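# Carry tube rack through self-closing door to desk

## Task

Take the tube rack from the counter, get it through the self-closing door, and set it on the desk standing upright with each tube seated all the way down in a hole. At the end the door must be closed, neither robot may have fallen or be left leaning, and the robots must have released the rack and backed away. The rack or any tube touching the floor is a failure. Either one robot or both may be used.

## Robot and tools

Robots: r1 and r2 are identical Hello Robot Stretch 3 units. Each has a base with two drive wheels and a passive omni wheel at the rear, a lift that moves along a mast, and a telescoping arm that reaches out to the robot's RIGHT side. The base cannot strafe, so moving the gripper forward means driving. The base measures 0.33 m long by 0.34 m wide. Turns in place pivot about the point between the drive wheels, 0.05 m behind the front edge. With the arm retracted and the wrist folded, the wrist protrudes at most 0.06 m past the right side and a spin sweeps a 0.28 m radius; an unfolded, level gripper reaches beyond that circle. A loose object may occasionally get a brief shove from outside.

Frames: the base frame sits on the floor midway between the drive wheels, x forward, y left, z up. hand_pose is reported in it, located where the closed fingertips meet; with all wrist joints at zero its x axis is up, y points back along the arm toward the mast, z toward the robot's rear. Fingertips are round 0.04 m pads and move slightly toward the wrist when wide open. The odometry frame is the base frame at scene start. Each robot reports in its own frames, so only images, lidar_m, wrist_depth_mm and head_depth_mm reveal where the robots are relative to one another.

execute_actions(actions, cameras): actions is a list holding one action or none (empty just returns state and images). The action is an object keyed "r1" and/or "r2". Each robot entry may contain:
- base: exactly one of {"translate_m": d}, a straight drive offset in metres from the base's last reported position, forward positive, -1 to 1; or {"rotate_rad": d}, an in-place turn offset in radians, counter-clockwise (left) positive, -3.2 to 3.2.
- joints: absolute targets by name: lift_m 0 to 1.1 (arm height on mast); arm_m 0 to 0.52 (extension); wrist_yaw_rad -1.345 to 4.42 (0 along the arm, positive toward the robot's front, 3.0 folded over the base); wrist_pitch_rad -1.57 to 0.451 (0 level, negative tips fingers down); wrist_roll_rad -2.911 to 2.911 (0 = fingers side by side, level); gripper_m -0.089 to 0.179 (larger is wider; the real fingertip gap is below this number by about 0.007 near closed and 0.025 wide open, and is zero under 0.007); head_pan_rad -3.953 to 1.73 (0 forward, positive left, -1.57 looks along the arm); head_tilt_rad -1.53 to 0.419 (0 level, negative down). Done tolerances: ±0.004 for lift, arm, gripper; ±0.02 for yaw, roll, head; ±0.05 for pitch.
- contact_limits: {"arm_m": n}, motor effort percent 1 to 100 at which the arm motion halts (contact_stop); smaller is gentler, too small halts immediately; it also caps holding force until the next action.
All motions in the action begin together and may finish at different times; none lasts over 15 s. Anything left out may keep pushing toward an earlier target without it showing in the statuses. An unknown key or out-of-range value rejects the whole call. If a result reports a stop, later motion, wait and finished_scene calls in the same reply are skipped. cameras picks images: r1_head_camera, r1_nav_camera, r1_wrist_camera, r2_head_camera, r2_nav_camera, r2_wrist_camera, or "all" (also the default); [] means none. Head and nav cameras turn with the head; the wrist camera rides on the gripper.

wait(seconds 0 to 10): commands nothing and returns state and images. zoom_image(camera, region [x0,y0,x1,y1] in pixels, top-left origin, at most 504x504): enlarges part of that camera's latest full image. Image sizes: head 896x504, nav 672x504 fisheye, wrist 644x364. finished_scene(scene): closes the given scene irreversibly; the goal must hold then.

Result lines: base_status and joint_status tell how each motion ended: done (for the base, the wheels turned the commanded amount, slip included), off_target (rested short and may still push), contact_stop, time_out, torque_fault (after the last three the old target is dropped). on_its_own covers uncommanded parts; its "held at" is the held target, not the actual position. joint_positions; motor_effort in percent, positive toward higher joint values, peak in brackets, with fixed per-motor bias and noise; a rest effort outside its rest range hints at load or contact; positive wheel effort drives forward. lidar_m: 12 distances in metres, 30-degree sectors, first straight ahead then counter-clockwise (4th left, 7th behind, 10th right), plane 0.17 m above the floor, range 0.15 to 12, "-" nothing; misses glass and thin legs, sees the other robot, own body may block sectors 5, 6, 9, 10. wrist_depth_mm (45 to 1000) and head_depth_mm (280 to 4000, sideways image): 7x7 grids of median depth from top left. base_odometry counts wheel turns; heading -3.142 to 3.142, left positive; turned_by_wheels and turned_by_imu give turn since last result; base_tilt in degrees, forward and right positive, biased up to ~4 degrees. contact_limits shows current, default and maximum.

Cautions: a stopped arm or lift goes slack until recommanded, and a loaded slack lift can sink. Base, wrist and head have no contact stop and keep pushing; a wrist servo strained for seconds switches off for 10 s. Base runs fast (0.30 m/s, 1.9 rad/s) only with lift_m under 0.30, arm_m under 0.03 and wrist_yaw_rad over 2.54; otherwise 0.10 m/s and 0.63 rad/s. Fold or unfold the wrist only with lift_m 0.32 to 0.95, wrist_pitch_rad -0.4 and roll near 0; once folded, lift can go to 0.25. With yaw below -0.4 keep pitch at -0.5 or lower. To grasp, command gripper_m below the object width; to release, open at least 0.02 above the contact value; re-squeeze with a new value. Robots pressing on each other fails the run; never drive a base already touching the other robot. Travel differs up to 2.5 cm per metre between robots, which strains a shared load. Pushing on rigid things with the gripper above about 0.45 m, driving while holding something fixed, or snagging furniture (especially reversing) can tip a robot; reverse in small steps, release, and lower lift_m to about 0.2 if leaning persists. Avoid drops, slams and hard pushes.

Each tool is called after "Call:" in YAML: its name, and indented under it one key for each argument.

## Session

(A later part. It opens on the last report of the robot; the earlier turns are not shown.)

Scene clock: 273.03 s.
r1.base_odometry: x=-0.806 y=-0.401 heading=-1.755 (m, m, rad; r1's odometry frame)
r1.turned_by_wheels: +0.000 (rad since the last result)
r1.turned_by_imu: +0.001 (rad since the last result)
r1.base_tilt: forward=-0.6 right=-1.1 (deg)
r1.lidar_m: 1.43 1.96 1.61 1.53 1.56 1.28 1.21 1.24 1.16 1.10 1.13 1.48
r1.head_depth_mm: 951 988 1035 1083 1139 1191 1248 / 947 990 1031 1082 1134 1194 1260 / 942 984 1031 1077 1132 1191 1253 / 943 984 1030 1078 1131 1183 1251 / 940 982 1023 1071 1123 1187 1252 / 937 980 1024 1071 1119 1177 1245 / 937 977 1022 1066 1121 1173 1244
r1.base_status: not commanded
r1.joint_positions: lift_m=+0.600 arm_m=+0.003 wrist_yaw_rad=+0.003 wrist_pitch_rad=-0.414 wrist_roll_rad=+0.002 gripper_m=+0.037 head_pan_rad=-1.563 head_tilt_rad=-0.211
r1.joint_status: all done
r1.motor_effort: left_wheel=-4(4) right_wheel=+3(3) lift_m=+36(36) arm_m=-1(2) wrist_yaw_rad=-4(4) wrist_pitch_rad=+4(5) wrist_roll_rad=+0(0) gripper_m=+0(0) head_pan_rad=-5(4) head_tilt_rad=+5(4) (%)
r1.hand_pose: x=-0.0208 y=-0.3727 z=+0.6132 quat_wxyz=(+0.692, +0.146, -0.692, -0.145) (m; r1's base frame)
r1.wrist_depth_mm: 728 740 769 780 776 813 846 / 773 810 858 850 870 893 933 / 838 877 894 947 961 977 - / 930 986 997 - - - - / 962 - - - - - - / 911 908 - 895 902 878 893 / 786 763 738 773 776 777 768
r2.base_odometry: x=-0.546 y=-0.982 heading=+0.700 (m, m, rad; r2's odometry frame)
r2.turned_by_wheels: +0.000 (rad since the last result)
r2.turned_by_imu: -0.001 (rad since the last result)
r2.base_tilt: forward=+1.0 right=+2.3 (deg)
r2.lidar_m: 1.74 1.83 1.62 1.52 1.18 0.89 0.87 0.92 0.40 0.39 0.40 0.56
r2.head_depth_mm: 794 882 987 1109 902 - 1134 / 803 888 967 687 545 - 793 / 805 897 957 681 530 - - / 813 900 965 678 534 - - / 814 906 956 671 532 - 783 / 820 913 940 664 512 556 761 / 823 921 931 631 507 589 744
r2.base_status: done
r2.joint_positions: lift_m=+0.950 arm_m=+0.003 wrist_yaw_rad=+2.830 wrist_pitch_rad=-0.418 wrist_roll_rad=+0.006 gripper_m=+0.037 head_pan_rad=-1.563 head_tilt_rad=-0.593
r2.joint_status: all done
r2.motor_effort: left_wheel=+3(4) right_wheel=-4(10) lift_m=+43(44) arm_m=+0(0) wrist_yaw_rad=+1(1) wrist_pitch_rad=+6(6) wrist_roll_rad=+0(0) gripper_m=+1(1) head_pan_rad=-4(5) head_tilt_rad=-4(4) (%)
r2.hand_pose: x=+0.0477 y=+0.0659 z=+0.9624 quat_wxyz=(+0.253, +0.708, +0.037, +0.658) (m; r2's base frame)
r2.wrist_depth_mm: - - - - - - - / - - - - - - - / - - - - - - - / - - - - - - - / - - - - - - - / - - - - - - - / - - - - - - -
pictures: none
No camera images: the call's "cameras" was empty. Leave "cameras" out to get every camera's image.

Call:
execute_actions:
  actions:
    - {"r1": {"base": {"rotate_rad": -0.262}, "joints": {"lift_m": 0.85, "wrist_pitch_rad": 0.0, "wrist_yaw_rad": 0.262}}, "r2": {"joints": {"wrist_yaw_rad": 1.22, "head_tilt_rad": -0.5, "head_pan_rad": -1.2}}}
  cameras: ["r2_head_camera", "r2_wrist_camera"]

Scene clock: 393.37 s.
r1.base_odometry: x=-0.806 y=-0.401 heading=-2.017 (m, m, rad; r1's odometry frame)
r1.turned_by_wheels: -0.262 (rad since the last result)
r1.turned_by_imu: -0.259 (rad since the last result)
r1.base_tilt: forward=-0.6 right=-1.1 (deg)
r1.lidar_m: 1.43 1.93 1.83 1.53 1.53 1.44 1.21 1.21 1.31 1.10 1.10 1.24
r1.head_depth_mm: 1074 1125 1183 1246 1310 1392 1460 / 1043 1086 1138 1200 1267 1339 1417 / 1007 1047 1101 1150 1212 1278 1353 / 982 1029 1073 1125 1180 1243 1299 / 955 997 1038 1089 1146 1197 1260 / 932 963 1010 1052 1101 1156 1217 / 905 941 980 1023 1068 1117 1179
r1.base_status: done
r1.joint_positions: lift_m=+0.850 arm_m=+0.003 wrist_yaw_rad=+0.259 wrist_pitch_rad=-0.024 wrist_roll_rad=+0.002 gripper_m=+0.037 head_pan_rad=-1.563 head_tilt_rad=-0.211
r1.joint_status: all done
r1.motor_effort: left_wheel=+4(9) right_wheel=-3(5) lift_m=+36(36) arm_m=-1(1) wrist_yaw_rad=+3(5) wrist_pitch_rad=+8(11) wrist_roll_rad=+0(0) gripper_m=+0(0) head_pan_rad=-4(4) head_tilt_rad=+5(4) (%)
r1.hand_pose: x=+0.0440 y=-0.3948 z=+0.9582 quat_wxyz=(+0.702, +0.100, -0.700, +0.083) (m; r1's base frame)
r1.wrist_depth_mm: 755 786 784 838 827 854 887 / 777 796 829 836 829 886 917 / 792 828 868 865 902 906 935 / 818 858 862 940 928 931 977 / 852 902 915 940 948 - - / 879 889 - 943 - - - / 894 888 951 973 - - -
r2.base_odometry: x=-0.546 y=-0.982 heading=+0.700 (m, m, rad; r2's odometry frame)
r2.turned_by_wheels: +0.000 (rad since the last result)
r2.turned_by_imu: +0.001 (rad since the last result)
r2.base_tilt: forward=+1.0 right=+2.3 (deg)
r2.lidar_m: 1.74 1.84 1.59 1.52 1.18 0.89 0.87 0.92 0.40 0.39 0.40 0.56
r2.head_depth_mm: 782 844 920 811 586 460 - / 815 882 966 801 581 472 538 / 849 924 1011 793 577 484 559 / 886 967 1048 783 571 495 - / 925 1018 1097 648 569 565 - / 977 1072 1143 704 565 618 760 / 1021 1133 1178 761 582 668 899
r2.base_status: not commanded
r2.joint_positions: lift_m=+0.950 arm_m=+0.003 wrist_yaw_rad=+1.222 wrist_pitch_rad=-0.418 wrist_roll_rad=+0.006 gripper_m=+0.037 head_pan_rad=-1.207 head_tilt_rad=-0.508
r2.joint_status: all done
r2.motor_effort: left_wheel=+3(3) right_wheel=-4(4) lift_m=+43(43) arm_m=+0(0) wrist_yaw_rad=-2(2) wrist_pitch_rad=+6(6) wrist_roll_rad=+0(0) gripper_m=+0(0) head_pan_rad=+4(34) head_tilt_rad=+4(18) (%)
r2.hand_pose: x=+0.1895 y=-0.2246 z=+0.9624 quat_wxyz=(+0.650, +0.518, -0.484, +0.275) (m; r2's base frame)
r2.wrist_depth_mm: - - - - - - 737 / - - - 827 712 699 336 / - - - 801 452 428 315 / - - - 893 373 328 324 / - - - 888 403 271 255 / - - - 977 378 250 212 / - - - - 539 286 192
pictures: r2_head_camera (sideways: a quarter turn clockwise sets it upright), r2_wrist_camera
Images, in order (width x height): r2_head_camera 896x504, r2_wrist_camera 644x364.

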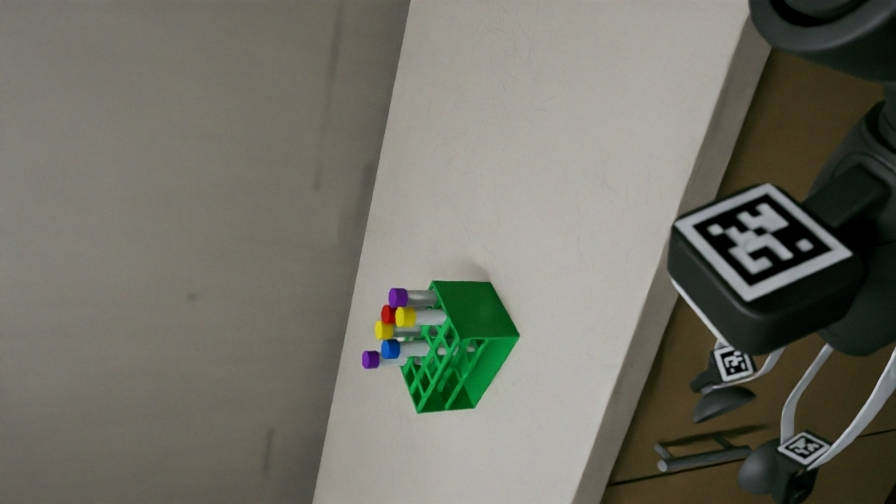

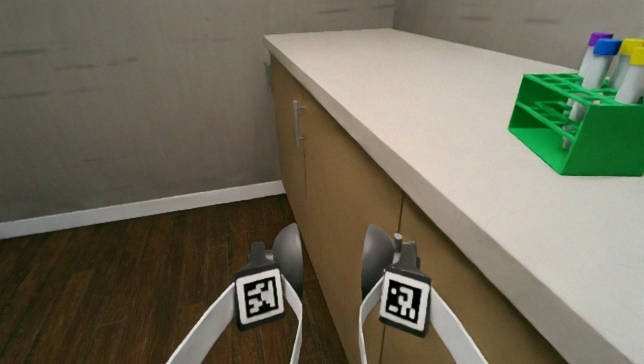

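Call:
zoom_image:
  camera: "r2_head_camera"
  region: [330, 250, 550, 440]

Call:
zoom_image:
  camera: "r2_wrist_camera"
  region: [444, 0, 644, 200]

Region (330, 250, 550, 440) of r2_head_camera's 896x504 image, scaled by 2.291, with more detail than that image has; it fills the top 435 rows of this view, and the rest is white.

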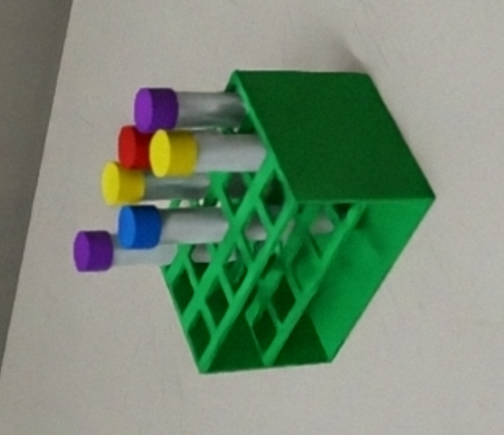

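Region (444, 0, 644, 200) of r2_wrist_camera's 644x364 image, scaled by 2.520.

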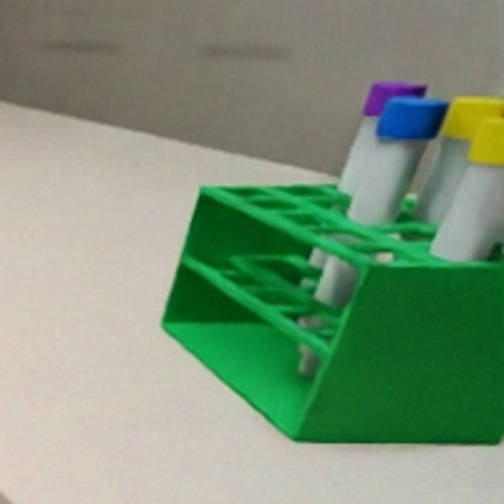

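Call:
execute_actions:
  actions:
    - {"r1": {"base": {"translate_m": 0.73}, "joints": {"gripper_m": 0.12}}, "r2": {"joints": {"arm_m": 0.235, "gripper_m": 0.17}}}
  cameras: ["r2_wrist_camera", "r1_wrist_camera"]

Scene clock: 444.17 s.
r1.base_odometry: x=-1.120 y=-1.060 heading=-2.017 (m, m, rad; r1's odometry frame)
r1.turned_by_wheels: +0.000 (rad since the last result)
r1.turned_by_imu: +0.005 (rad since the last result)
r1.base_tilt: forward=-0.6 right=-1.1 (deg)
r1.lidar_m: 0.71 0.82 1.38 1.76 1.75 1.97 1.91 1.90 1.05 0.86 0.87 0.99
r1.head_depth_mm: 848 888 934 981 1037 1097 1165 / 822 859 901 948 1002 1051 1115 / 797 833 873 915 960 1015 1073 / 775 808 846 887 930 978 1032 / 752 787 814 850 893 949 995 / 725 756 789 824 860 905 951 / 713 741 775 805 842 882 927
r1.base_status: done
r1.joint_positions: lift_m=+0.850 arm_m=+0.003 wrist_yaw_rad=+0.259 wrist_pitch_rad=-0.024 wrist_roll_rad=+0.002 gripper_m=+0.120 head_pan_rad=-1.563 head_tilt_rad=-0.211
r1.joint_status: all done
r1.motor_effort: left_wheel=+2(9) right_wheel=-2(2) lift_m=+36(36) arm_m=-1(1) wrist_yaw_rad=+4(3) wrist_pitch_rad=+8(8) wrist_roll_rad=+0(0) gripper_m=+0(80) head_pan_rad=-4(4) head_tilt_rad=+4(4) (%)
r1.hand_pose: x=+0.0440 y=-0.3948 z=+0.9582 quat_wxyz=(+0.702, +0.100, -0.700, +0.083) (m; r1's base frame)
r1.wrist_depth_mm: 565 572 585 595 625 632 660 / 584 580 606 619 651 648 669 / 594 599 630 624 651 685 706 / 613 623 644 644 688 697 717 / 630 644 674 673 706 736 757 / 642 663 692 716 724 760 789 / 661 702 716 753 789 793 788
r2.base_odometry: x=-0.546 y=-0.982 heading=+0.700 (m, m, rad; r2's odometry frame)
r2.turned_by_wheels: +0.000 (rad since the last result)
r2.turned_by_imu: +0.002 (rad since the last result)
r2.base_tilt: forward=+1.0 right=+2.3 (deg)
r2.lidar_m: 1.74 1.83 2.62 0.81 1.18 0.89 0.87 0.92 0.40 0.39 0.40 0.56
r2.head_depth_mm: 786 849 921 854 534 460 510 / 815 881 963 868 - 471 547 / 850 924 1010 857 537 498 588 / 887 968 1052 784 554 544 635 / 932 1017 1094 644 590 585 694 / 972 1075 1132 706 564 634 766 / 1026 1132 1178 759 582 677 847
r2.base_status: not commanded
r2.joint_positions: lift_m=+0.950 arm_m=+0.235 wrist_yaw_rad=+1.220 wrist_pitch_rad=-0.418 wrist_roll_rad=+0.006 gripper_m=+0.170 head_pan_rad=-1.207 head_tilt_rad=-0.507
r2.joint_status: all done
r2.motor_effort: left_wheel=+3(3) right_wheel=-4(4) lift_m=+43(43) arm_m=+5(7) wrist_yaw_rad=-1(2) wrist_pitch_rad=+6(6) wrist_roll_rad=+0(0) gripper_m=+0(100) head_pan_rad=+4(4) head_tilt_rad=+5(5) (%)
r2.hand_pose: x=+0.1894 y=-0.4569 z=+0.9624 quat_wxyz=(+0.650, +0.517, -0.485, +0.274) (m; r2's base frame)
r2.wrist_depth_mm: - - - - - 709 528 / - - 745 728 255 656 540 / - - 468 455 236 443 435 / - - 338 330 250 325 320 / - - 269 262 260 259 255 / - - 218 216 216 214 211 / - - 184 184 183 177 185
pictures: r1_wrist_camera, r2_wrist_camera
Images, in order (width x height): r1_wrist_camera 644x364, r2_wrist_camera 644x364.

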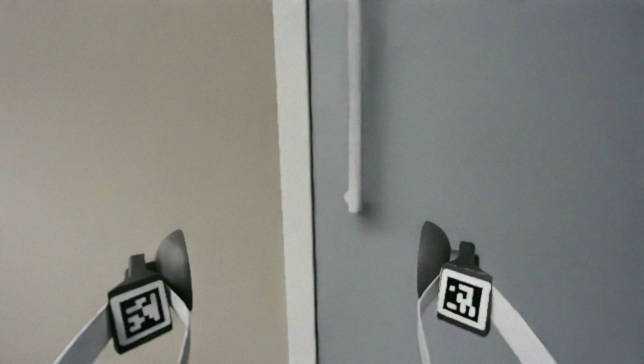

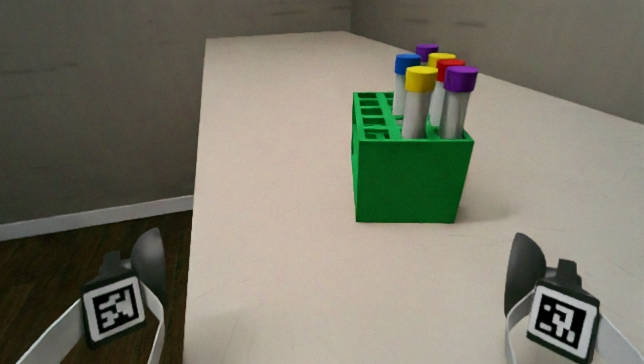

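Call:
execute_actions:
  actions:
    - {"r1": {"base": {"translate_m": -0.08}, "joints": {"lift_m": 1.0, "arm_m": 0.25}}, "r2": {"base": {"translate_m": -0.03}, "joints": {"arm_m": 0.295, "wrist_yaw_rad": 1.15, "wrist_pitch_rad": 0.0}}}
  cameras: ["r2_wrist_camera", "r1_wrist_camera"]

Scene clock: 513.30 s.
r1.base_odometry: x=-1.086 y=-0.988 heading=-2.016 (m, m, rad; r1's odometry frame)
r1.turned_by_wheels: +0.000 (rad since the last result)
r1.turned_by_imu: +0.001 (rad since the last result)
r1.base_tilt: forward=-0.7 right=-1.2 (deg)
r1.lidar_m: 0.79 0.90 1.47 1.73 1.73 1.95 1.84 1.83 1.07 0.90 0.89 1.01
r1.head_depth_mm: 870 912 959 1001 - 1128 1200 / 848 884 929 964 - 1092 1153 / 820 857 899 934 - 1051 1107 / 796 832 870 904 - 1013 1064 / 774 809 845 884 927 974 1021 / 754 786 818 856 898 933 981 / 726 755 786 822 860 905 950
r1.base_status: done
r1.joint_positions: lift_m=+1.000 arm_m=+0.250 wrist_yaw_rad=+0.260 wrist_pitch_rad=-0.023 wrist_roll_rad=+0.002 gripper_m=+0.120 head_pan_rad=-1.563 head_tilt_rad=-0.211
r1.joint_status: all done
r1.motor_effort: left_wheel=+3(5) right_wheel=-2(6) lift_m=+36(37) arm_m=+5(5) wrist_yaw_rad=+2(4) wrist_pitch_rad=+8(8) wrist_roll_rad=+0(0) gripper_m=+1(0) head_pan_rad=-4(4) head_tilt_rad=+4(4) (%)
r1.hand_pose: x=+0.0443 y=-0.6416 z=+1.1083 quat_wxyz=(+0.702, +0.100, -0.700, +0.083) (m; r1's base frame)
r1.wrist_depth_mm: 377 379 395 413 412 428 443 / 392 393 405 425 430 444 451 / 400 406 418 426 440 460 466 / 411 418 426 449 461 465 481 / 417 432 434 460 470 490 501 / 435 440 459 470 488 509 525 / 448 468 468 487 506 529 536
r2.base_odometry: x=-0.569 y=-1.002 heading=+0.700 (m, m, rad; r2's odometry frame)
r2.turned_by_wheels: +0.000 (rad since the last result)
r2.turned_by_imu: +0.001 (rad since the last result)
r2.base_tilt: forward=+1.0 right=+2.3 (deg)
r2.lidar_m: 1.66 1.87 0.95 0.89 1.14 0.86 0.84 0.89 0.40 0.39 0.40 0.56
r2.head_depth_mm: 783 845 915 904 566 461 507 / 814 879 955 - 578 472 544 / 848 927 1002 719 577 486 585 / 882 966 1052 747 574 541 633 / 923 1015 1088 671 569 584 693 / 970 1069 1131 690 564 632 764 / 1020 1128 1181 755 582 679 847
r2.base_status: done
r2.joint_positions: lift_m=+0.950 arm_m=+0.295 wrist_yaw_rad=+1.151 wrist_pitch_rad=-0.022 wrist_roll_rad=+0.006 gripper_m=+0.170 head_pan_rad=-1.207 head_tilt_rad=-0.507
r2.joint_status: all done
r2.motor_effort: left_wheel=+2(4) right_wheel=-4(9) lift_m=+43(43) arm_m=+5(6) wrist_yaw_rad=+0(2) wrist_pitch_rad=+7(7) wrist_roll_rad=+0(0) gripper_m=+0(1) head_pan_rad=+4(4) head_tilt_rad=+4(5) (%)
r2.hand_pose: x=+0.2121 y=-0.5439 z=+1.0587 quat_wxyz=(+0.596, +0.392, -0.591, +0.377) (m; r2's base frame)
r2.wrist_depth_mm: - - - - 873 600 458 / - - - - 897 616 465 / - - - - 913 618 459 / - - - - 920 627 474 / - - 687 621 698 625 473 / - - 427 256 452 450 443 / - 321 307 251 335 320 352
pictures: r1_wrist_camera, r2_wrist_camera
Images, in order (width x height): r1_wrist_camera 644x364, r2_wrist_camera 644x364.

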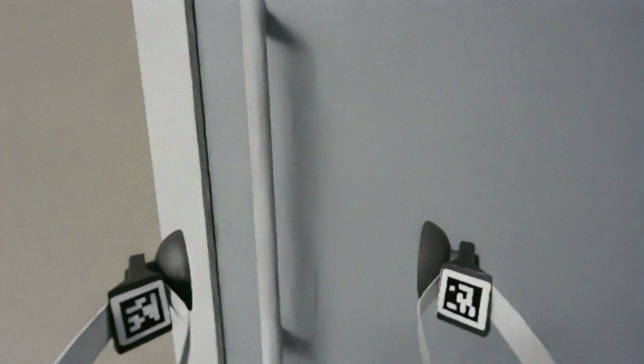

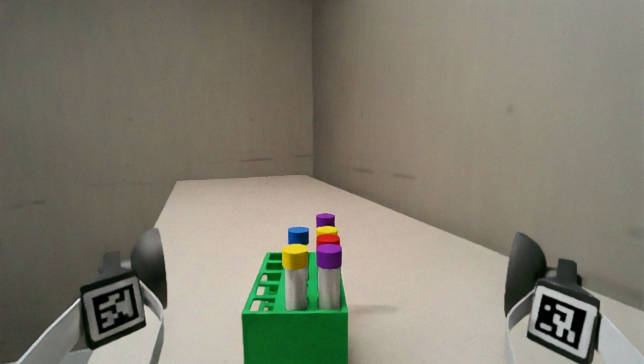

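Call:
execute_actions:
  actions:
    - {"r1": {"base": {"translate_m": 0.123}, "joints": {"arm_m": 0.38}}, "r2": {"base": {"translate_m": 0.013}, "joints": {"arm_m": 0.265, "lift_m": 0.875}}}
  cameras: ["r2_wrist_camera", "r1_wrist_camera"]

Scene clock: 537.00 s.
r1.base_odometry: x=-1.139 y=-1.099 heading=-2.016 (m, m, rad; r1's odometry frame)
r1.turned_by_wheels: +0.000 (rad since the last result)
r1.turned_by_imu: +0.001 (rad since the last result)
r1.base_tilt: forward=-0.6 right=-1.0 (deg)
r1.lidar_m: 0.67 0.78 1.34 1.76 1.76 1.99 1.95 1.89 1.03 0.85 0.86 0.97
r1.head_depth_mm: 831 876 919 958 - 1080 1149 / 807 847 884 924 989 1038 1102 / 784 822 858 881 963 1000 1064 / 762 797 828 860 910 964 1016 / 734 768 801 837 881 919 972 / 716 744 779 814 852 896 942 / 700 730 760 794 830 870 912
r1.base_status: done
r1.joint_positions: lift_m=+1.000 arm_m=+0.380 wrist_yaw_rad=+0.260 wrist_pitch_rad=-0.023 wrist_roll_rad=+0.002 gripper_m=+0.120 head_pan_rad=-1.563 head_tilt_rad=-0.211
r1.joint_status: all done
r1.motor_effort: left_wheel=+2(8) right_wheel=-2(3) lift_m=+37(36) arm_m=+4(5) wrist_yaw_rad=+2(2) wrist_pitch_rad=+8(8) wrist_roll_rad=+0(0) gripper_m=+1(1) head_pan_rad=-4(4) head_tilt_rad=+4(5) (%)
r1.hand_pose: x=+0.0443 y=-0.7716 z=+1.1083 quat_wxyz=(+0.702, +0.100, -0.700, +0.083) (m; r1's base frame)
r1.wrist_depth_mm: 239 241 237 254 262 267 276 / 245 249 243 264 270 277 285 / 249 253 253 268 276 286 293 / 257 262 256 276 290 294 304 / 264 268 266 282 296 306 314 / 272 276 274 295 306 317 326 / 280 290 286 307 320 330 341
r2.base_odometry: x=-0.559 y=-0.993 heading=+0.700 (m, m, rad; r2's odometry frame)
r2.turned_by_wheels: +0.000 (rad since the last result)
r2.turned_by_imu: +0.001 (rad since the last result)
r2.base_tilt: forward=+1.0 right=+2.3 (deg)
r2.lidar_m: 1.76 1.85 2.64 0.77 1.16 0.88 0.85 0.90 0.40 0.39 0.40 0.56
r2.head_depth_mm: 783 846 921 813 - 460 508 / 813 885 962 850 - 471 547 / 848 923 1004 836 537 487 587 / 886 969 1045 785 553 543 638 / 930 1014 1089 655 549 583 691 / 974 1071 1136 689 567 633 765 / 1025 1130 1174 757 583 676 852
r2.base_status: done
r2.joint_positions: lift_m=+0.875 arm_m=+0.265 wrist_yaw_rad=+1.151 wrist_pitch_rad=-0.021 wrist_roll_rad=+0.006 gripper_m=+0.170 head_pan_rad=-1.207 head_tilt_rad=-0.507
r2.joint_status: all done
r2.motor_effort: left_wheel=+2(7) right_wheel=-4(6) lift_m=+23(37) arm_m=-4(6) wrist_yaw_rad=-1(2) wrist_pitch_rad=+7(7) wrist_roll_rad=+0(0) gripper_m=+1(1) head_pan_rad=+4(4) head_tilt_rad=+5(4) (%)
r2.hand_pose: x=+0.2121 y=-0.5146 z=+0.9847 quat_wxyz=(+0.596, +0.392, -0.591, +0.377) (m; r2's base frame)
r2.wrist_depth_mm: - - - - 922 642 489 / - - - - 956 650 490 / - - - - 950 651 493 / - - 937 348 802 647 497 / - - 450 238 407 449 445 / - - 295 243 278 294 294 / - 209 221 220 220 210 229
pictures: r1_wrist_camera, r2_wrist_camera
Images, in order (width x height): r1_wrist_camera 644x364, r2_wrist_camera 644x364.

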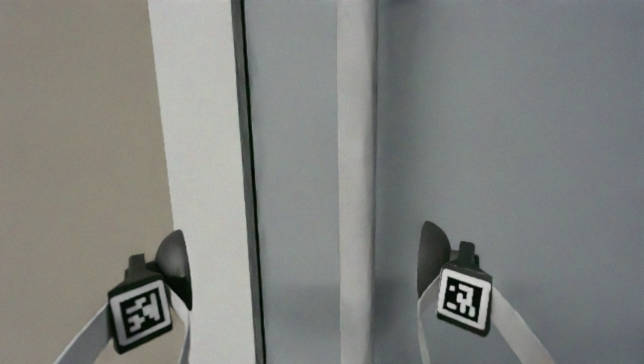

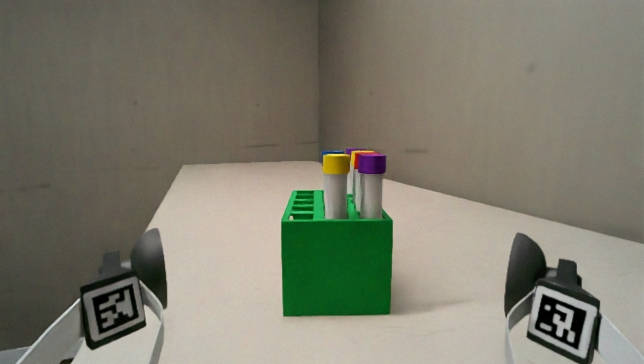

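Call:
execute_actions:
  actions:
    - {"r1": {"base": {"translate_m": -0.015}, "joints": {"arm_m": 0.442}}, "r2": {"base": {"translate_m": 0.06}, "joints": {"arm_m": 0.292}}}
  cameras: ["r1_wrist_camera"]

Call:
execute_actions:
  actions:
    - {"r2": {"base": {"translate_m": 0.057}, "joints": {"arm_m": 0.317}}}
  cameras: ["r2_wrist_camera"]

Scene clock: 560.37 s.
r1.base_odometry: x=-1.133 y=-1.085 heading=-2.016 (m, m, rad; r1's odometry frame)
r1.turned_by_wheels: +0.000 (rad since the last result)
r1.turned_by_imu: +0.001 (rad since the last result)
r1.base_tilt: forward=-0.7 right=-1.0 (deg)
r1.lidar_m: 0.68 0.67 1.35 1.76 1.76 1.99 1.94 1.90 1.03 0.86 0.86 0.98
r1.head_depth_mm: 837 879 924 962 - 1087 1155 / 813 849 892 - 988 1044 1108 / 790 823 862 - 961 1003 1065 / 767 800 831 862 917 966 1024 / 745 776 810 843 885 929 979 / 716 750 783 819 858 902 944 / 704 734 763 799 835 874 916
r1.base_status: done
r1.joint_positions: lift_m=+1.000 arm_m=+0.442 wrist_yaw_rad=+0.260 wrist_pitch_rad=-0.023 wrist_roll_rad=+0.002 gripper_m=+0.120 head_pan_rad=-1.563 head_tilt_rad=-0.211
r1.joint_status: all done
r1.motor_effort: left_wheel=+3(4) right_wheel=-2(7) lift_m=+37(36) arm_m=+4(4) wrist_yaw_rad=+2(2) wrist_pitch_rad=+8(7) wrist_roll_rad=+0(0) gripper_m=+0(0) head_pan_rad=-4(4) head_tilt_rad=+4(5) (%)
r1.hand_pose: x=+0.0443 y=-0.8336 z=+1.1083 quat_wxyz=(+0.702, +0.100, -0.700, +0.083) (m; r1's base frame)
r1.wrist_depth_mm: 182 182 200 139 209 215 220 / 186 186 205 144 216 222 227 / 197 192 210 148 222 228 234 / 204 197 216 151 228 238 242 / 212 204 224 156 236 242 252 / 218 208 231 161 243 253 257 / 224 218 239 168 253 262 269
r2.base_odometry: x=-0.513 y=-0.955 heading=+0.700 (m, m, rad; r2's odometry frame)
r2.turned_by_wheels: +0.000 (rad since the last result)
r2.turned_by_imu: +0.001 (rad since the last result)
r2.base_tilt: forward=+1.0 right=+2.3 (deg)
r2.lidar_m: 1.70 1.79 2.55 0.78 1.24 0.94 0.92 0.97 0.40 0.39 0.40 0.56
r2.head_depth_mm: 783 849 924 854 526 460 512 / 818 885 970 867 539 472 547 / 851 923 1016 833 554 498 589 / 887 974 1055 679 561 546 639 / 930 1020 1101 657 566 585 696 / 977 1074 1140 764 563 628 770 / 1030 1136 1179 759 602 691 852
r2.base_status: done
r2.joint_positions: lift_m=+0.875 arm_m=+0.292 wrist_yaw_rad=+1.151 wrist_pitch_rad=-0.021 wrist_roll_rad=+0.006 gripper_m=+0.170 head_pan_rad=-1.207 head_tilt_rad=-0.507
r2.joint_status: all done
r2.motor_effort: left_wheel=+3(7) right_wheel=-4(7) lift_m=+23(23) arm_m=+4(6) wrist_yaw_rad=-1(0) wrist_pitch_rad=+7(7) wrist_roll_rad=+0(0) gripper_m=+0(1) head_pan_rad=+4(4) head_tilt_rad=+5(4) (%)
r2.hand_pose: x=+0.2121 y=-0.5410 z=+0.9847 quat_wxyz=(+0.596, +0.392, -0.591, +0.377) (m; r2's base frame)
r2.wrist_depth_mm: - - - - 903 610 464 / - - - - 899 621 471 / - - - - 918 629 478 / - - 929 227 661 633 474 / - 567 451 203 372 450 448 / - - 296 171 175 296 292 / - 209 220 177 199 209 230
pictures: r1_wrist_camera
Images, in order (width x height): r1_wrist_camera 644x364.

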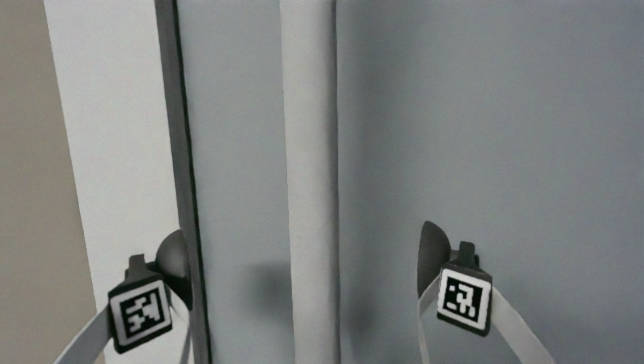

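Scene clock: 562.20 s.
r1.base_odometry: x=-1.133 y=-1.085 heading=-2.016 (m, m, rad; r1's odometry frame)
r1.turned_by_wheels: +0.000 (rad since the last result)
r1.turned_by_imu: +0.000 (rad since the last result)
r1.base_tilt: forward=-0.6 right=-1.0 (deg)
r1.lidar_m: 1.22 0.67 1.36 1.77 1.76 1.98 1.94 1.90 1.03 0.85 0.87 0.98
r1.head_depth_mm: 839 877 921 961 - 1082 1155 / 812 851 890 - 987 1043 1107 / 789 826 865 - 961 1004 1063 / 766 800 833 863 914 968 1025 / 744 778 812 843 884 930 976 / 716 752 782 818 860 900 948 / 705 733 763 799 833 873 917
r1.base_status: not commanded
r1.joint_positions: lift_m=+1.000 arm_m=+0.442 wrist_yaw_rad=+0.260 wrist_pitch_rad=-0.023 wrist_roll_rad=+0.002 gripper_m=+0.120 head_pan_rad=-1.563 head_tilt_rad=-0.211
r1.joint_status: not commanded
r1.motor_effort: left_wheel=+3(3) right_wheel=-2(2) lift_m=+36(36) arm_m=+4(4) wrist_yaw_rad=+2(2) wrist_pitch_rad=+8(8) wrist_roll_rad=+0(0) gripper_m=+0(1) head_pan_rad=-4(3) head_tilt_rad=+4(4) (%)
r1.hand_pose: x=+0.0443 y=-0.8336 z=+1.1083 quat_wxyz=(+0.702, +0.100, -0.700, +0.083) (m; r1's base frame)
r1.wrist_depth_mm: 181 182 198 140 210 213 220 / 186 187 204 143 216 222 226 / 197 192 212 148 221 229 234 / 205 200 217 151 231 235 243 / 212 202 223 157 234 244 250 / 217 209 234 161 243 253 259 / 226 218 239 169 252 262 268
r2.base_odometry: x=-0.469 y=-0.918 heading=+0.701 (m, m, rad; r2's odometry frame)
r2.turned_by_wheels: +0.000 (rad since the last result)
r2.turned_by_imu: +0.001 (rad since the last result)
r2.base_tilt: forward=+1.0 right=+2.3 (deg)
r2.lidar_m: 1.64 1.73 2.47 0.79 1.31 0.99 0.97 1.02 0.40 0.39 0.41 0.57
r2.head_depth_mm: 787 855 928 854 543 459 514 / 819 886 974 899 541 472 550 / 855 927 1011 774 566 499 592 / 893 976 1050 632 572 546 643 / 933 1019 1099 775 569 589 699 / 980 1072 1146 765 564 634 771 / 1024 1135 1179 758 602 696 856
r2.base_status: done
r2.joint_positions: lift_m=+0.875 arm_m=+0.317 wrist_yaw_rad=+1.151 wrist_pitch_rad=-0.021 wrist_roll_rad=+0.006 gripper_m=+0.170 head_pan_rad=-1.207 head_tilt_rad=-0.507
r2.joint_status: all done
r2.motor_effort: left_wheel=+3(6) right_wheel=-4(7) lift_m=+23(23) arm_m=+4(5) wrist_yaw_rad=+0(1) wrist_pitch_rad=+7(7) wrist_roll_rad=+1(0) gripper_m=+0(1) head_pan_rad=+4(4) head_tilt_rad=+5(4) (%)
r2.hand_pose: x=+0.2121 y=-0.5660 z=+0.9847 quat_wxyz=(+0.596, +0.392, -0.591, +0.377) (m; r2's base frame)
r2.wrist_depth_mm: - - - - 834 587 447 / - - - - 875 586 453 / - - - - 873 597 452 / - - 937 652 138 606 454 / - 497 450 112 113 444 425 / - - 277 115 117 295 292 / 245 210 200 108 109 209 228
pictures: r2_wrist_camera
Images, in order (width x height): r2_wrist_camera 644x364.

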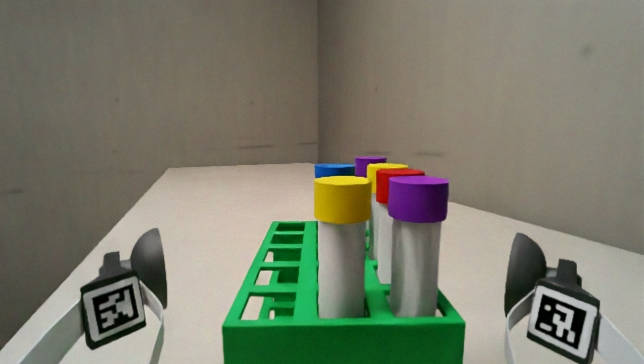

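Call:
execute_actions:
  actions:
    - {"r1": {"joints": {"arm_m": 0.45, "gripper_m": 0.0}}, "r2": {"joints": {"gripper_m": 0.04}}}
  cameras: ["r1_wrist_camera", "r2_wrist_camera"]

Scene clock: 576.03 s.
r1.base_odometry: x=-1.133 y=-1.085 heading=-2.016 (m, m, rad; r1's odometry frame)
r1.turned_by_wheels: +0.000 (rad since the last result)
r1.turned_by_imu: +0.001 (rad since the last result)
r1.base_tilt: forward=-0.6 right=-1.0 (deg)
r1.lidar_m: 1.22 0.67 1.35 1.76 1.76 1.99 1.94 1.90 1.03 0.86 0.87 0.97
r1.head_depth_mm: 836 879 922 962 - 1088 1153 / 814 850 891 - 991 1042 1108 / 788 826 862 - 960 1007 1065 / 766 799 832 857 920 966 1024 / 745 775 811 844 884 924 975 / 717 750 781 816 858 897 949 / 705 734 764 797 833 875 918
r1.base_status: not commanded
r1.joint_positions: lift_m=+1.000 arm_m=+0.450 wrist_yaw_rad=+0.257 wrist_pitch_rad=-0.023 wrist_roll_rad=+0.002 gripper_m=+0.000 head_pan_rad=-1.563 head_tilt_rad=-0.211
r1.joint_status: all done
r1.motor_effort: left_wheel=+0(3) right_wheel=+1(2) lift_m=+36(36) arm_m=+3(6) wrist_yaw_rad=+5(5) wrist_pitch_rad=+7(7) wrist_roll_rad=+0(0) gripper_m=-10(84) head_pan_rad=-4(3) head_tilt_rad=+4(4) (%)
r1.hand_pose: x=+0.0436 y=-0.8419 z=+1.1083 quat_wxyz=(+0.702, +0.099, -0.701, +0.082) (m; r1's base frame)
r1.wrist_depth_mm: 172 175 191 129 201 207 213 / 177 180 196 132 209 213 218 / 181 184 203 137 214 222 229 / 188 191 209 141 221 228 234 / 200 196 216 145 227 237 242 / 208 201 220 147 236 244 252 / 217 208 230 156 245 252 264
r2.base_odometry: x=-0.469 y=-0.918 heading=+0.701 (m, m, rad; r2's odometry frame)
r2.turned_by_wheels: +0.000 (rad since the last result)
r2.turned_by_imu: +0.001 (rad since the last result)
r2.base_tilt: forward=+1.0 right=+2.3 (deg)
r2.lidar_m: 1.64 1.73 2.47 0.79 1.31 1.00 0.97 1.02 0.40 0.39 0.41 0.57
r2.head_depth_mm: 787 852 925 852 544 459 514 / 819 892 973 893 541 473 551 / 854 929 1007 837 576 499 592 / 892 973 1058 629 572 548 643 / 936 1024 1101 684 567 591 700 / 979 1077 1148 767 563 631 772 / 1030 1132 1180 759 603 697 857
r2.base_status: not commanded
r2.joint_positions: lift_m=+0.875 arm_m=+0.317 wrist_yaw_rad=+1.150 wrist_pitch_rad=-0.021 wrist_roll_rad=+0.006 gripper_m=+0.042 head_pan_rad=-1.207 head_tilt_rad=-0.507
r2.joint_status: all done
r2.motor_effort: left_wheel=+2(2) right_wheel=-3(4) lift_m=+23(23) arm_m=+5(5) wrist_yaw_rad=-1(0) wrist_pitch_rad=+7(7) wrist_roll_rad=+0(0) gripper_m=-33(99) head_pan_rad=+4(4) head_tilt_rad=+4(5) (%)
r2.hand_pose: x=+0.2120 y=-0.5661 z=+0.9847 quat_wxyz=(+0.596, +0.392, -0.591, +0.377) (m; r2's base frame)
r2.wrist_depth_mm: - - - - 850 575 442 / - - - - 850 590 446 / - - - - 873 595 451 / - - 950 179 155 604 452 / - 452 480 171 135 448 431 / - 294 145 129 132 316 292 / 231 220 162 127 132 208 219
pictures: r1_wrist_camera, r2_wrist_camera
Images, in order (width x height): r1_wrist_camera 644x364, r2_wrist_camera 644x364.

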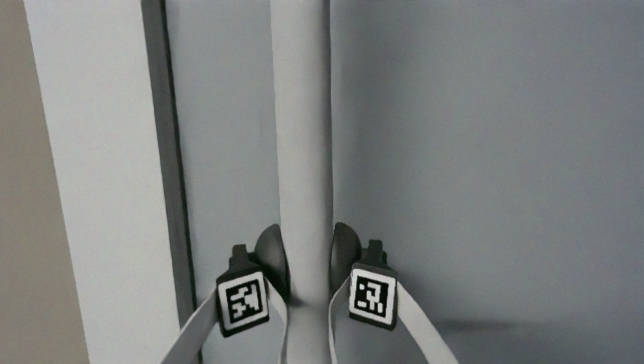

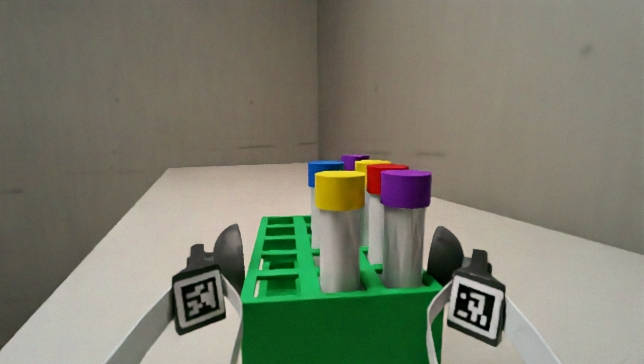

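Call:
execute_actions:
  actions:
    - {"r1": {"base": {"translate_m": -0.011}, "joints": {"arm_m": 0.41}, "contact_limits": {"arm_m": 30}}, "r2": {"joints": {"gripper_m": 0.15}}}
  cameras: ["r1_wrist_camera"]

Scene clock: 633.60 s.
r1.base_odometry: x=-1.128 y=-1.075 heading=-2.016 (m, m, rad; r1's odometry frame)
r1.turned_by_wheels: +0.000 (rad since the last result)
r1.turned_by_imu: +0.002 (rad since the last result)
r1.base_tilt: forward=-0.6 right=-1.0 (deg)
r1.lidar_m: 1.23 0.68 1.36 1.76 1.76 1.98 1.93 1.92 1.01 0.85 0.87 0.98
r1.head_depth_mm: 820 860 905 942 - 1071 1139 / 791 829 869 907 968 1021 1081 / 765 799 838 - 936 978 1034 / 741 773 803 832 885 936 991 / 724 754 786 824 864 914 962 / 718 750 781 823 862 900 953 / 708 737 766 800 837 876 920
r1.base_status: done
r1.joint_positions: lift_m=+1.000 arm_m=+0.411 wrist_yaw_rad=+0.251 wrist_pitch_rad=-0.022 wrist_roll_rad=+0.002 gripper_m=+0.000 head_pan_rad=-1.563 head_tilt_rad=-0.211
r1.joint_status: all done
r1.on_its_own: wrist_yaw_rad is at rest, and its effort (+14) is outside its rest range (-12 to +12)
r1.motor_effort: left_wheel=-2(14) right_wheel=+3(9) lift_m=+36(36) arm_m=-7(10) wrist_yaw_rad=+14(14) wrist_pitch_rad=+7(8) wrist_roll_rad=+0(0) gripper_m=-9(10) head_pan_rad=-4(4) head_tilt_rad=+4(5) (%)
r1.contact_limits: arm_m 30 (drawing in: default 26, maximum 42; extending or still: default 34, maximum 57)
r1.hand_pose: x=+0.0419 y=-0.8032 z=+1.1086 quat_wxyz=(+0.702, +0.096, -0.701, +0.080) (m; r1's base frame)
r1.wrist_depth_mm: 215 210 197 137 213 222 233 / 221 216 205 142 220 230 240 / 228 223 210 149 226 237 248 / 235 229 216 222 234 244 255 / 242 237 223 154 243 254 266 / 250 245 228 157 251 263 275 / 258 252 240 170 258 273 282
r2.base_odometry: x=-0.469 y=-0.918 heading=+0.701 (m, m, rad; r2's odometry frame)
r2.turned_by_wheels: +0.000 (rad since the last result)
r2.turned_by_imu: +0.002 (rad since the last result)
r2.base_tilt: forward=+1.1 right=+2.3 (deg)
r2.lidar_m: 1.64 1.73 2.47 0.80 1.31 1.00 0.97 1.02 0.40 0.39 0.41 0.57
r2.head_depth_mm: 785 852 931 858 543 460 514 / 821 890 967 893 540 473 551 / 855 928 1010 839 566 497 592 / 890 977 1056 632 572 548 641 / 927 1018 1100 683 567 589 701 / 974 1079 1136 766 565 636 771 / 1028 1143 1178 760 601 699 858
r2.base_status: not commanded
r2.joint_positions: lift_m=+0.875 arm_m=+0.317 wrist_yaw_rad=+1.150 wrist_pitch_rad=-0.021 wrist_roll_rad=+0.006 gripper_m=+0.150 head_pan_rad=-1.207 head_tilt_rad=-0.507
r2.joint_status: all done
r2.motor_effort: left_wheel=+2(3) right_wheel=-3(3) lift_m=+23(23) arm_m=+5(4) wrist_yaw_rad=+1(0) wrist_pitch_rad=+7(7) wrist_roll_rad=+0(0) gripper_m=+0(100) head_pan_rad=+4(4) head_tilt_rad=+5(4) (%)
r2.hand_pose: x=+0.2120 y=-0.5661 z=+0.9847 quat_wxyz=(+0.596, +0.392, -0.591, +0.377) (m; r2's base frame)
r2.wrist_depth_mm: - - - - 856 583 446 / - - - - 871 588 445 / - - - - 876 589 446 / - - 947 177 152 608 452 / - 505 449 168 156 449 433 / - - 277 129 132 295 293 / 239 209 200 126 130 208 218
pictures: r1_wrist_camera
Images, in order (width x height): r1_wrist_camera 644x364.

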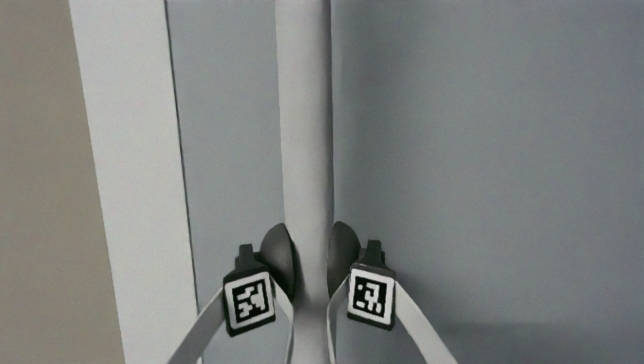

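Call:
execute_actions:
  actions:
    - {"r1": {"base": {"translate_m": -0.073}, "joints": {"arm_m": 0.353, "wrist_yaw_rad": 0.397}}, "r2": {"joints": {"lift_m": 0.847}}}
  cameras: ["r1_wrist_camera", "r2_wrist_camera"]

Scene clock: 687.70 s.
r1.base_odometry: x=-1.096 y=-1.009 heading=-2.016 (m, m, rad; r1's odometry frame)
r1.turned_by_wheels: +0.000 (rad since the last result)
r1.turned_by_imu: +0.001 (rad since the last result)
r1.base_tilt: forward=-0.7 right=-1.0 (deg)
r1.lidar_m: 1.30 0.75 1.44 1.74 1.73 1.96 1.86 1.85 1.06 0.88 0.88 1.01
r1.head_depth_mm: 865 903 953 994 1057 1122 1190 / 840 880 919 959 1034 1078 1144 / 813 850 887 922 1000 1034 1096 / 789 826 862 892 960 996 1054 / 769 802 830 859 906 965 1016 / 748 779 806 842 886 924 972 / 720 751 785 820 856 899 943
r1.base_status: done
r1.joint_positions: lift_m=+1.000 arm_m=+0.353 wrist_yaw_rad=+0.394 wrist_pitch_rad=-0.022 wrist_roll_rad=+0.002 gripper_m=+0.000 head_pan_rad=-1.563 head_tilt_rad=-0.211
r1.joint_status: all done
r1.motor_effort: left_wheel=+2(24) right_wheel=-1(24) lift_m=+36(36) arm_m=-6(8) wrist_yaw_rad=+3(72) wrist_pitch_rad=+7(7) wrist_roll_rad=+0(0) gripper_m=-2(12) head_pan_rad=-4(4) head_tilt_rad=+4(4) (%)
r1.hand_pose: x=+0.0768 y=-0.7344 z=+1.1087 quat_wxyz=(+0.694, +0.146, -0.692, +0.131) (m; r1's base frame)
r1.wrist_depth_mm: 314 310 307 302 301 300 297 / 324 320 316 310 311 306 304 / 331 330 323 324 318 317 316 / 345 345 333 331 329 327 323 / 358 356 340 343 342 339 330 / 363 364 346 - 352 354 345 / 378 379 363 370 361 358 359
r2.base_odometry: x=-0.469 y=-0.918 heading=+0.701 (m, m, rad; r2's odometry frame)
r2.turned_by_wheels: +0.000 (rad since the last result)
r2.turned_by_imu: +0.001 (rad since the last result)
r2.base_tilt: forward=+1.1 right=+2.3 (deg)
r2.lidar_m: 1.64 1.73 2.47 0.86 1.32 0.99 0.97 1.02 0.40 0.39 0.41 0.57
r2.head_depth_mm: 789 855 926 814 - 459 514 / 819 888 966 847 537 472 549 / 854 930 1014 830 555 498 593 / 892 976 1056 630 553 546 641 / 937 1018 1096 688 566 590 702 / 980 1074 1144 764 565 631 769 / 1026 1132 1178 756 602 698 855
r2.base_status: not commanded
r2.joint_positions: lift_m=+0.847 arm_m=+0.317 wrist_yaw_rad=+1.150 wrist_pitch_rad=-0.021 wrist_roll_rad=+0.006 gripper_m=+0.150 head_pan_rad=-1.207 head_tilt_rad=-0.507
r2.joint_status: all done
r2.motor_effort: left_wheel=+2(2) right_wheel=-3(3) lift_m=+23(22) arm_m=+5(5) wrist_yaw_rad=+0(1) wrist_pitch_rad=+7(7) wrist_roll_rad=+0(0) gripper_m=+0(0) head_pan_rad=+4(4) head_tilt_rad=+4(5) (%)
r2.hand_pose: x=+0.2120 y=-0.5661 z=+0.9567 quat_wxyz=(+0.596, +0.392, -0.591, +0.377) (m; r2's base frame)
r2.wrist_depth_mm: - - - - 852 596 442 / - - - - 847 593 450 / - - - 123 127 605 452 / - - 752 164 153 581 458 / - 358 297 122 126 356 352 / 253 - 208 123 126 235 235 / 185 167 159 127 130 166 174
pictures: r1_wrist_camera, r2_wrist_camera
Images, in order (width x height): r1_wrist_camera 644x364, r2_wrist_camera 644x364.

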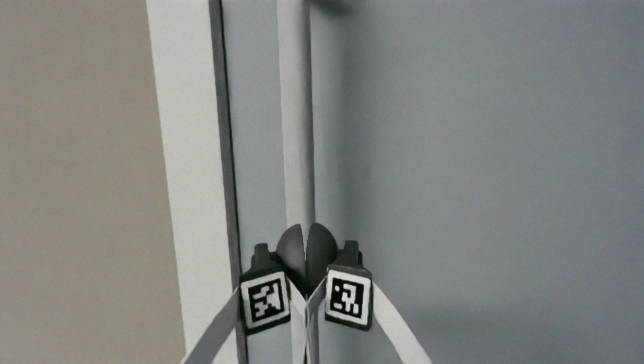

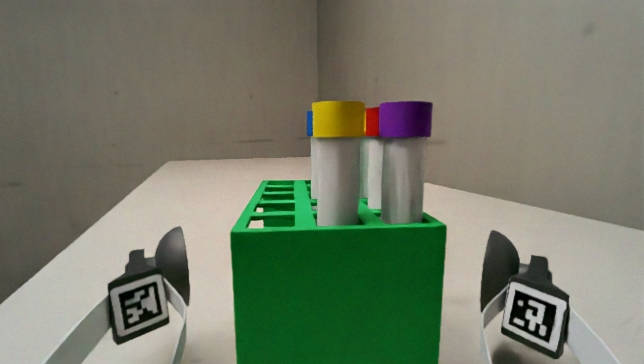

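Call:
execute_actions:
  actions:
    - {"r1": {"base": {"translate_m": 0.058}, "joints": {"arm_m": 0.44, "wrist_yaw_rad": 0.35, "gripper_m": 0.09}}, "r2": {"base": {"translate_m": 0.023}, "joints": {"arm_m": 0.327}}}
  cameras: ["r1_wrist_camera", "r2_wrist_camera"]

Scene clock: 786.33 s.
r1.base_odometry: x=-1.121 y=-1.062 heading=-2.016 (m, m, rad; r1's odometry frame)
r1.turned_by_wheels: +0.000 (rad since the last result)
r1.turned_by_imu: +0.001 (rad since the last result)
r1.base_tilt: forward=-0.6 right=-1.1 (deg)
r1.lidar_m: 1.25 0.70 1.38 1.76 1.75 1.98 1.91 1.91 1.04 0.86 0.87 0.99
r1.head_depth_mm: 847 887 929 969 1046 1098 1166 / 819 858 900 - 997 1054 1117 / 797 831 871 - 968 1017 1075 / 774 808 846 869 929 978 1035 / 752 784 813 845 894 942 997 / 723 751 786 825 861 906 952 / 710 741 771 807 841 884 926
r1.base_status: done
r1.joint_positions: lift_m=+1.000 arm_m=+0.440 wrist_yaw_rad=+0.352 wrist_pitch_rad=-0.022 wrist_roll_rad=+0.002 gripper_m=+0.090 head_pan_rad=-1.563 head_tilt_rad=-0.211
r1.joint_status: all done
r1.motor_effort: left_wheel=+2(6) right_wheel=-1(2) lift_m=+36(36) arm_m=+5(6) wrist_yaw_rad=-3(5) wrist_pitch_rad=+7(7) wrist_roll_rad=+0(0) gripper_m=+0(79) head_pan_rad=-4(4) head_tilt_rad=+4(4) (%)
r1.hand_pose: x=+0.0668 y=-0.8246 z=+1.1087 quat_wxyz=(+0.697, +0.132, -0.695, +0.116) (m; r1's base frame)
r1.wrist_depth_mm: 211 199 211 149 211 211 211 / 217 204 219 217 219 219 219 / 223 211 224 161 224 224 224 / 231 219 232 163 233 231 232 / 238 227 237 167 238 240 240 / 244 243 247 174 - 247 247 / 256 242 255 178 257 257 254
r2.base_odometry: x=-0.452 y=-0.903 heading=+0.701 (m, m, rad; r2's odometry frame)
r2.turned_by_wheels: +0.000 (rad since the last result)
r2.turned_by_imu: +0.001 (rad since the last result)
r2.base_tilt: forward=+1.0 right=+2.3 (deg)
r2.lidar_m: 1.62 1.71 2.43 0.81 1.33 1.02 0.99 1.05 0.40 0.39 0.41 0.57
r2.head_depth_mm: 792 850 922 848 527 460 516 / 824 887 973 849 539 471 550 / 857 936 1012 735 555 499 595 / 894 974 1053 635 570 550 645 / 937 1022 1098 735 568 581 701 / 984 1076 1141 765 565 639 772 / 1026 1134 1180 761 603 699 861
r2.base_status: done
r2.joint_positions: lift_m=+0.847 arm_m=+0.327 wrist_yaw_rad=+1.150 wrist_pitch_rad=-0.021 wrist_roll_rad=+0.006 gripper_m=+0.150 head_pan_rad=-1.207 head_tilt_rad=-0.507
r2.joint_status: all done
r2.motor_effort: left_wheel=+3(8) right_wheel=-4(7) lift_m=+23(23) arm_m=+4(5) wrist_yaw_rad=+1(0) wrist_pitch_rad=+7(7) wrist_roll_rad=+0(0) gripper_m=+0(0) head_pan_rad=+4(4) head_tilt_rad=+5(5) (%)
r2.hand_pose: x=+0.2120 y=-0.5761 z=+0.9567 quat_wxyz=(+0.596, +0.392, -0.591, +0.377) (m; r2's base frame)
r2.wrist_depth_mm: - - - - 845 571 438 / - - - - 848 587 440 / - - - 97 98 584 449 / - - 735 100 103 569 447 / - 360 220 101 102 354 354 / 244 - 94 96 99 154 233 / 184 167 97 99 102 159 174
pictures: r1_wrist_camera, r2_wrist_camera
Images, in order (width x height): r1_wrist_camera 644x364, r2_wrist_camera 644x364.

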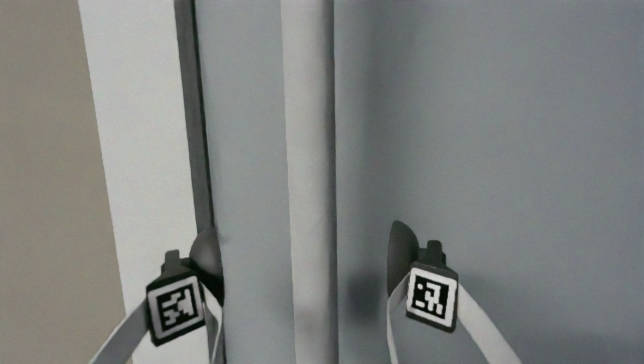

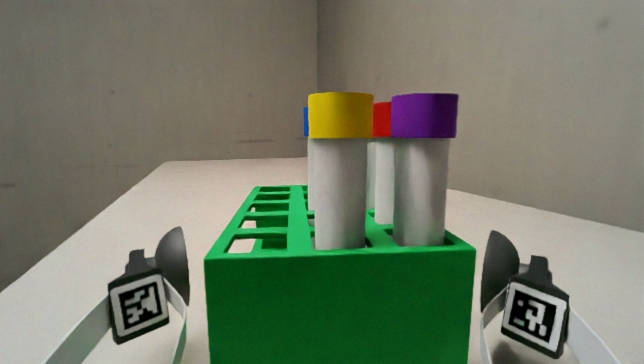

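Call:
execute_actions:
  actions:
    - {"r1": {"joints": {"arm_m": 0.5}, "contact_limits": {"arm_m": 10}}, "r2": {"joints": {"gripper_m": 0.04}}}
  cameras: ["r1_wrist_camera", "r2_wrist_camera"]

Scene clock: 795.37 s.
r1.base_odometry: x=-1.121 y=-1.062 heading=-2.017 (m, m, rad; r1's odometry frame)
r1.turned_by_wheels: +0.000 (rad since the last result)
r1.turned_by_imu: +0.000 (rad since the last result)
r1.base_tilt: forward=-0.7 right=-1.1 (deg)
r1.lidar_m: 1.24 0.70 1.38 1.76 1.75 1.98 1.92 1.90 1.04 0.87 0.87 0.99
r1.head_depth_mm: 848 886 933 972 1046 1100 1168 / 818 858 904 936 999 1057 1118 / 797 832 872 - 964 1013 1073 / 774 810 845 839 930 980 1033 / 754 784 816 848 892 946 995 / 726 755 786 823 861 904 954 / 712 742 772 806 842 883 929
r1.base_status: not commanded
r1.joint_positions: lift_m=+1.000 arm_m=+0.498 wrist_yaw_rad=+0.349 wrist_pitch_rad=-0.024 wrist_roll_rad=+0.002 gripper_m=+0.090 head_pan_rad=-1.563 head_tilt_rad=-0.211
r1.joint_status: arm_m contact_stop (moved +0.059 of +0.060)
r1.on_its_own: arm_m is slack since a contact_stop, until your next command for it
r1.motor_effort: left_wheel=-3(3) right_wheel=+6(6) lift_m=+36(36) arm_m=+0(11) wrist_yaw_rad=+1(3) wrist_pitch_rad=+8(8) wrist_roll_rad=+0(0) gripper_m=+0(0) head_pan_rad=-3(5) head_tilt_rad=+5(4) (%)
r1.contact_limits: arm_m 10 (drawing in: default 26, maximum 42; extending or still: default 34, maximum 57)
r1.hand_pose: x=+0.0659 y=-0.8834 z=+1.1082 quat_wxyz=(+0.697, +0.131, -0.695, +0.114) (m; r1's base frame)
r1.wrist_depth_mm: 147 160 92 160 161 162 162 / 151 165 95 165 165 165 167 / 155 168 98 170 170 170 171 / 161 174 101 176 176 176 177 / 165 179 104 181 181 183 181 / 171 174 107 188 187 186 187 / 177 185 112 193 194 195 194
r2.base_odometry: x=-0.452 y=-0.903 heading=+0.701 (m, m, rad; r2's odometry frame)
r2.turned_by_wheels: +0.000 (rad since the last result)
r2.turned_by_imu: +0.001 (rad since the last result)
r2.base_tilt: forward=+1.0 right=+2.3 (deg)
r2.lidar_m: 1.62 1.71 2.43 0.81 1.33 1.02 0.99 1.05 0.40 0.39 0.41 0.57
r2.head_depth_mm: 790 849 926 853 526 460 515 / 820 895 970 846 537 473 551 / 854 926 1012 813 557 499 594 / 893 981 1055 631 573 549 641 / 934 1028 1100 670 569 582 702 / 978 1078 1146 765 564 641 772 / 1031 1138 1175 761 602 696 855
r2.base_status: not commanded
r2.joint_positions: lift_m=+0.847 arm_m=+0.327 wrist_yaw_rad=+1.150 wrist_pitch_rad=-0.014 wrist_roll_rad=+0.007 gripper_m=+0.042 head_pan_rad=-1.207 head_tilt_rad=-0.507
r2.joint_status: all done
r2.motor_effort: left_wheel=+2(2) right_wheel=-3(4) lift_m=+23(23) arm_m=+4(4) wrist_yaw_rad=+0(0) wrist_pitch_rad=+5(7) wrist_roll_rad=+0(0) gripper_m=-34(99) head_pan_rad=+4(4) head_tilt_rad=+4(4) (%)
r2.hand_pose: x=+0.2122 y=-0.5762 z=+0.9585 quat_wxyz=(+0.594, +0.390, -0.593, +0.379) (m; r2's base frame)
r2.wrist_depth_mm: - - - - 842 580 437 / - - - - 851 581 443 / - - - 117 144 589 443 / - - 796 153 150 568 450 / - 370 189 117 128 367 365 / 249 242 106 114 126 240 238 / 178 179 135 117 129 169 177
pictures: r1_wrist_camera, r2_wrist_camera
Images, in order (width x height): r1_wrist_camera 644x364, r2_wrist_camera 644x364.

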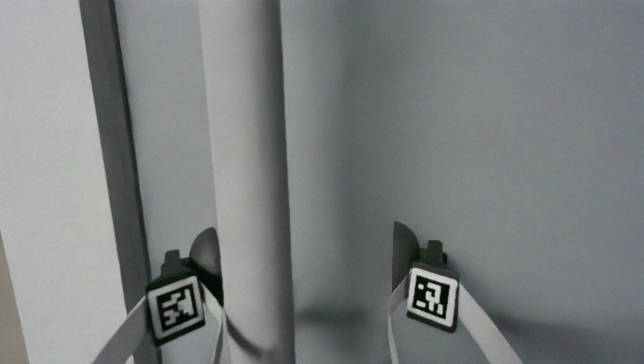

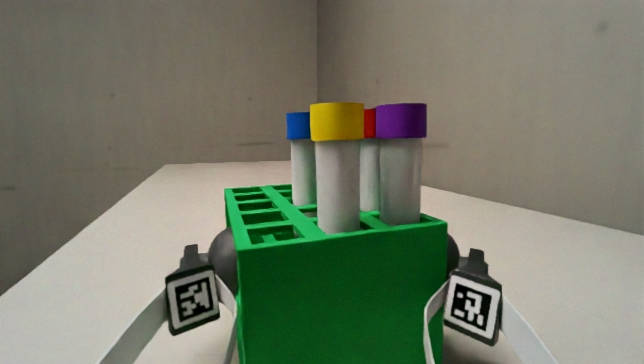

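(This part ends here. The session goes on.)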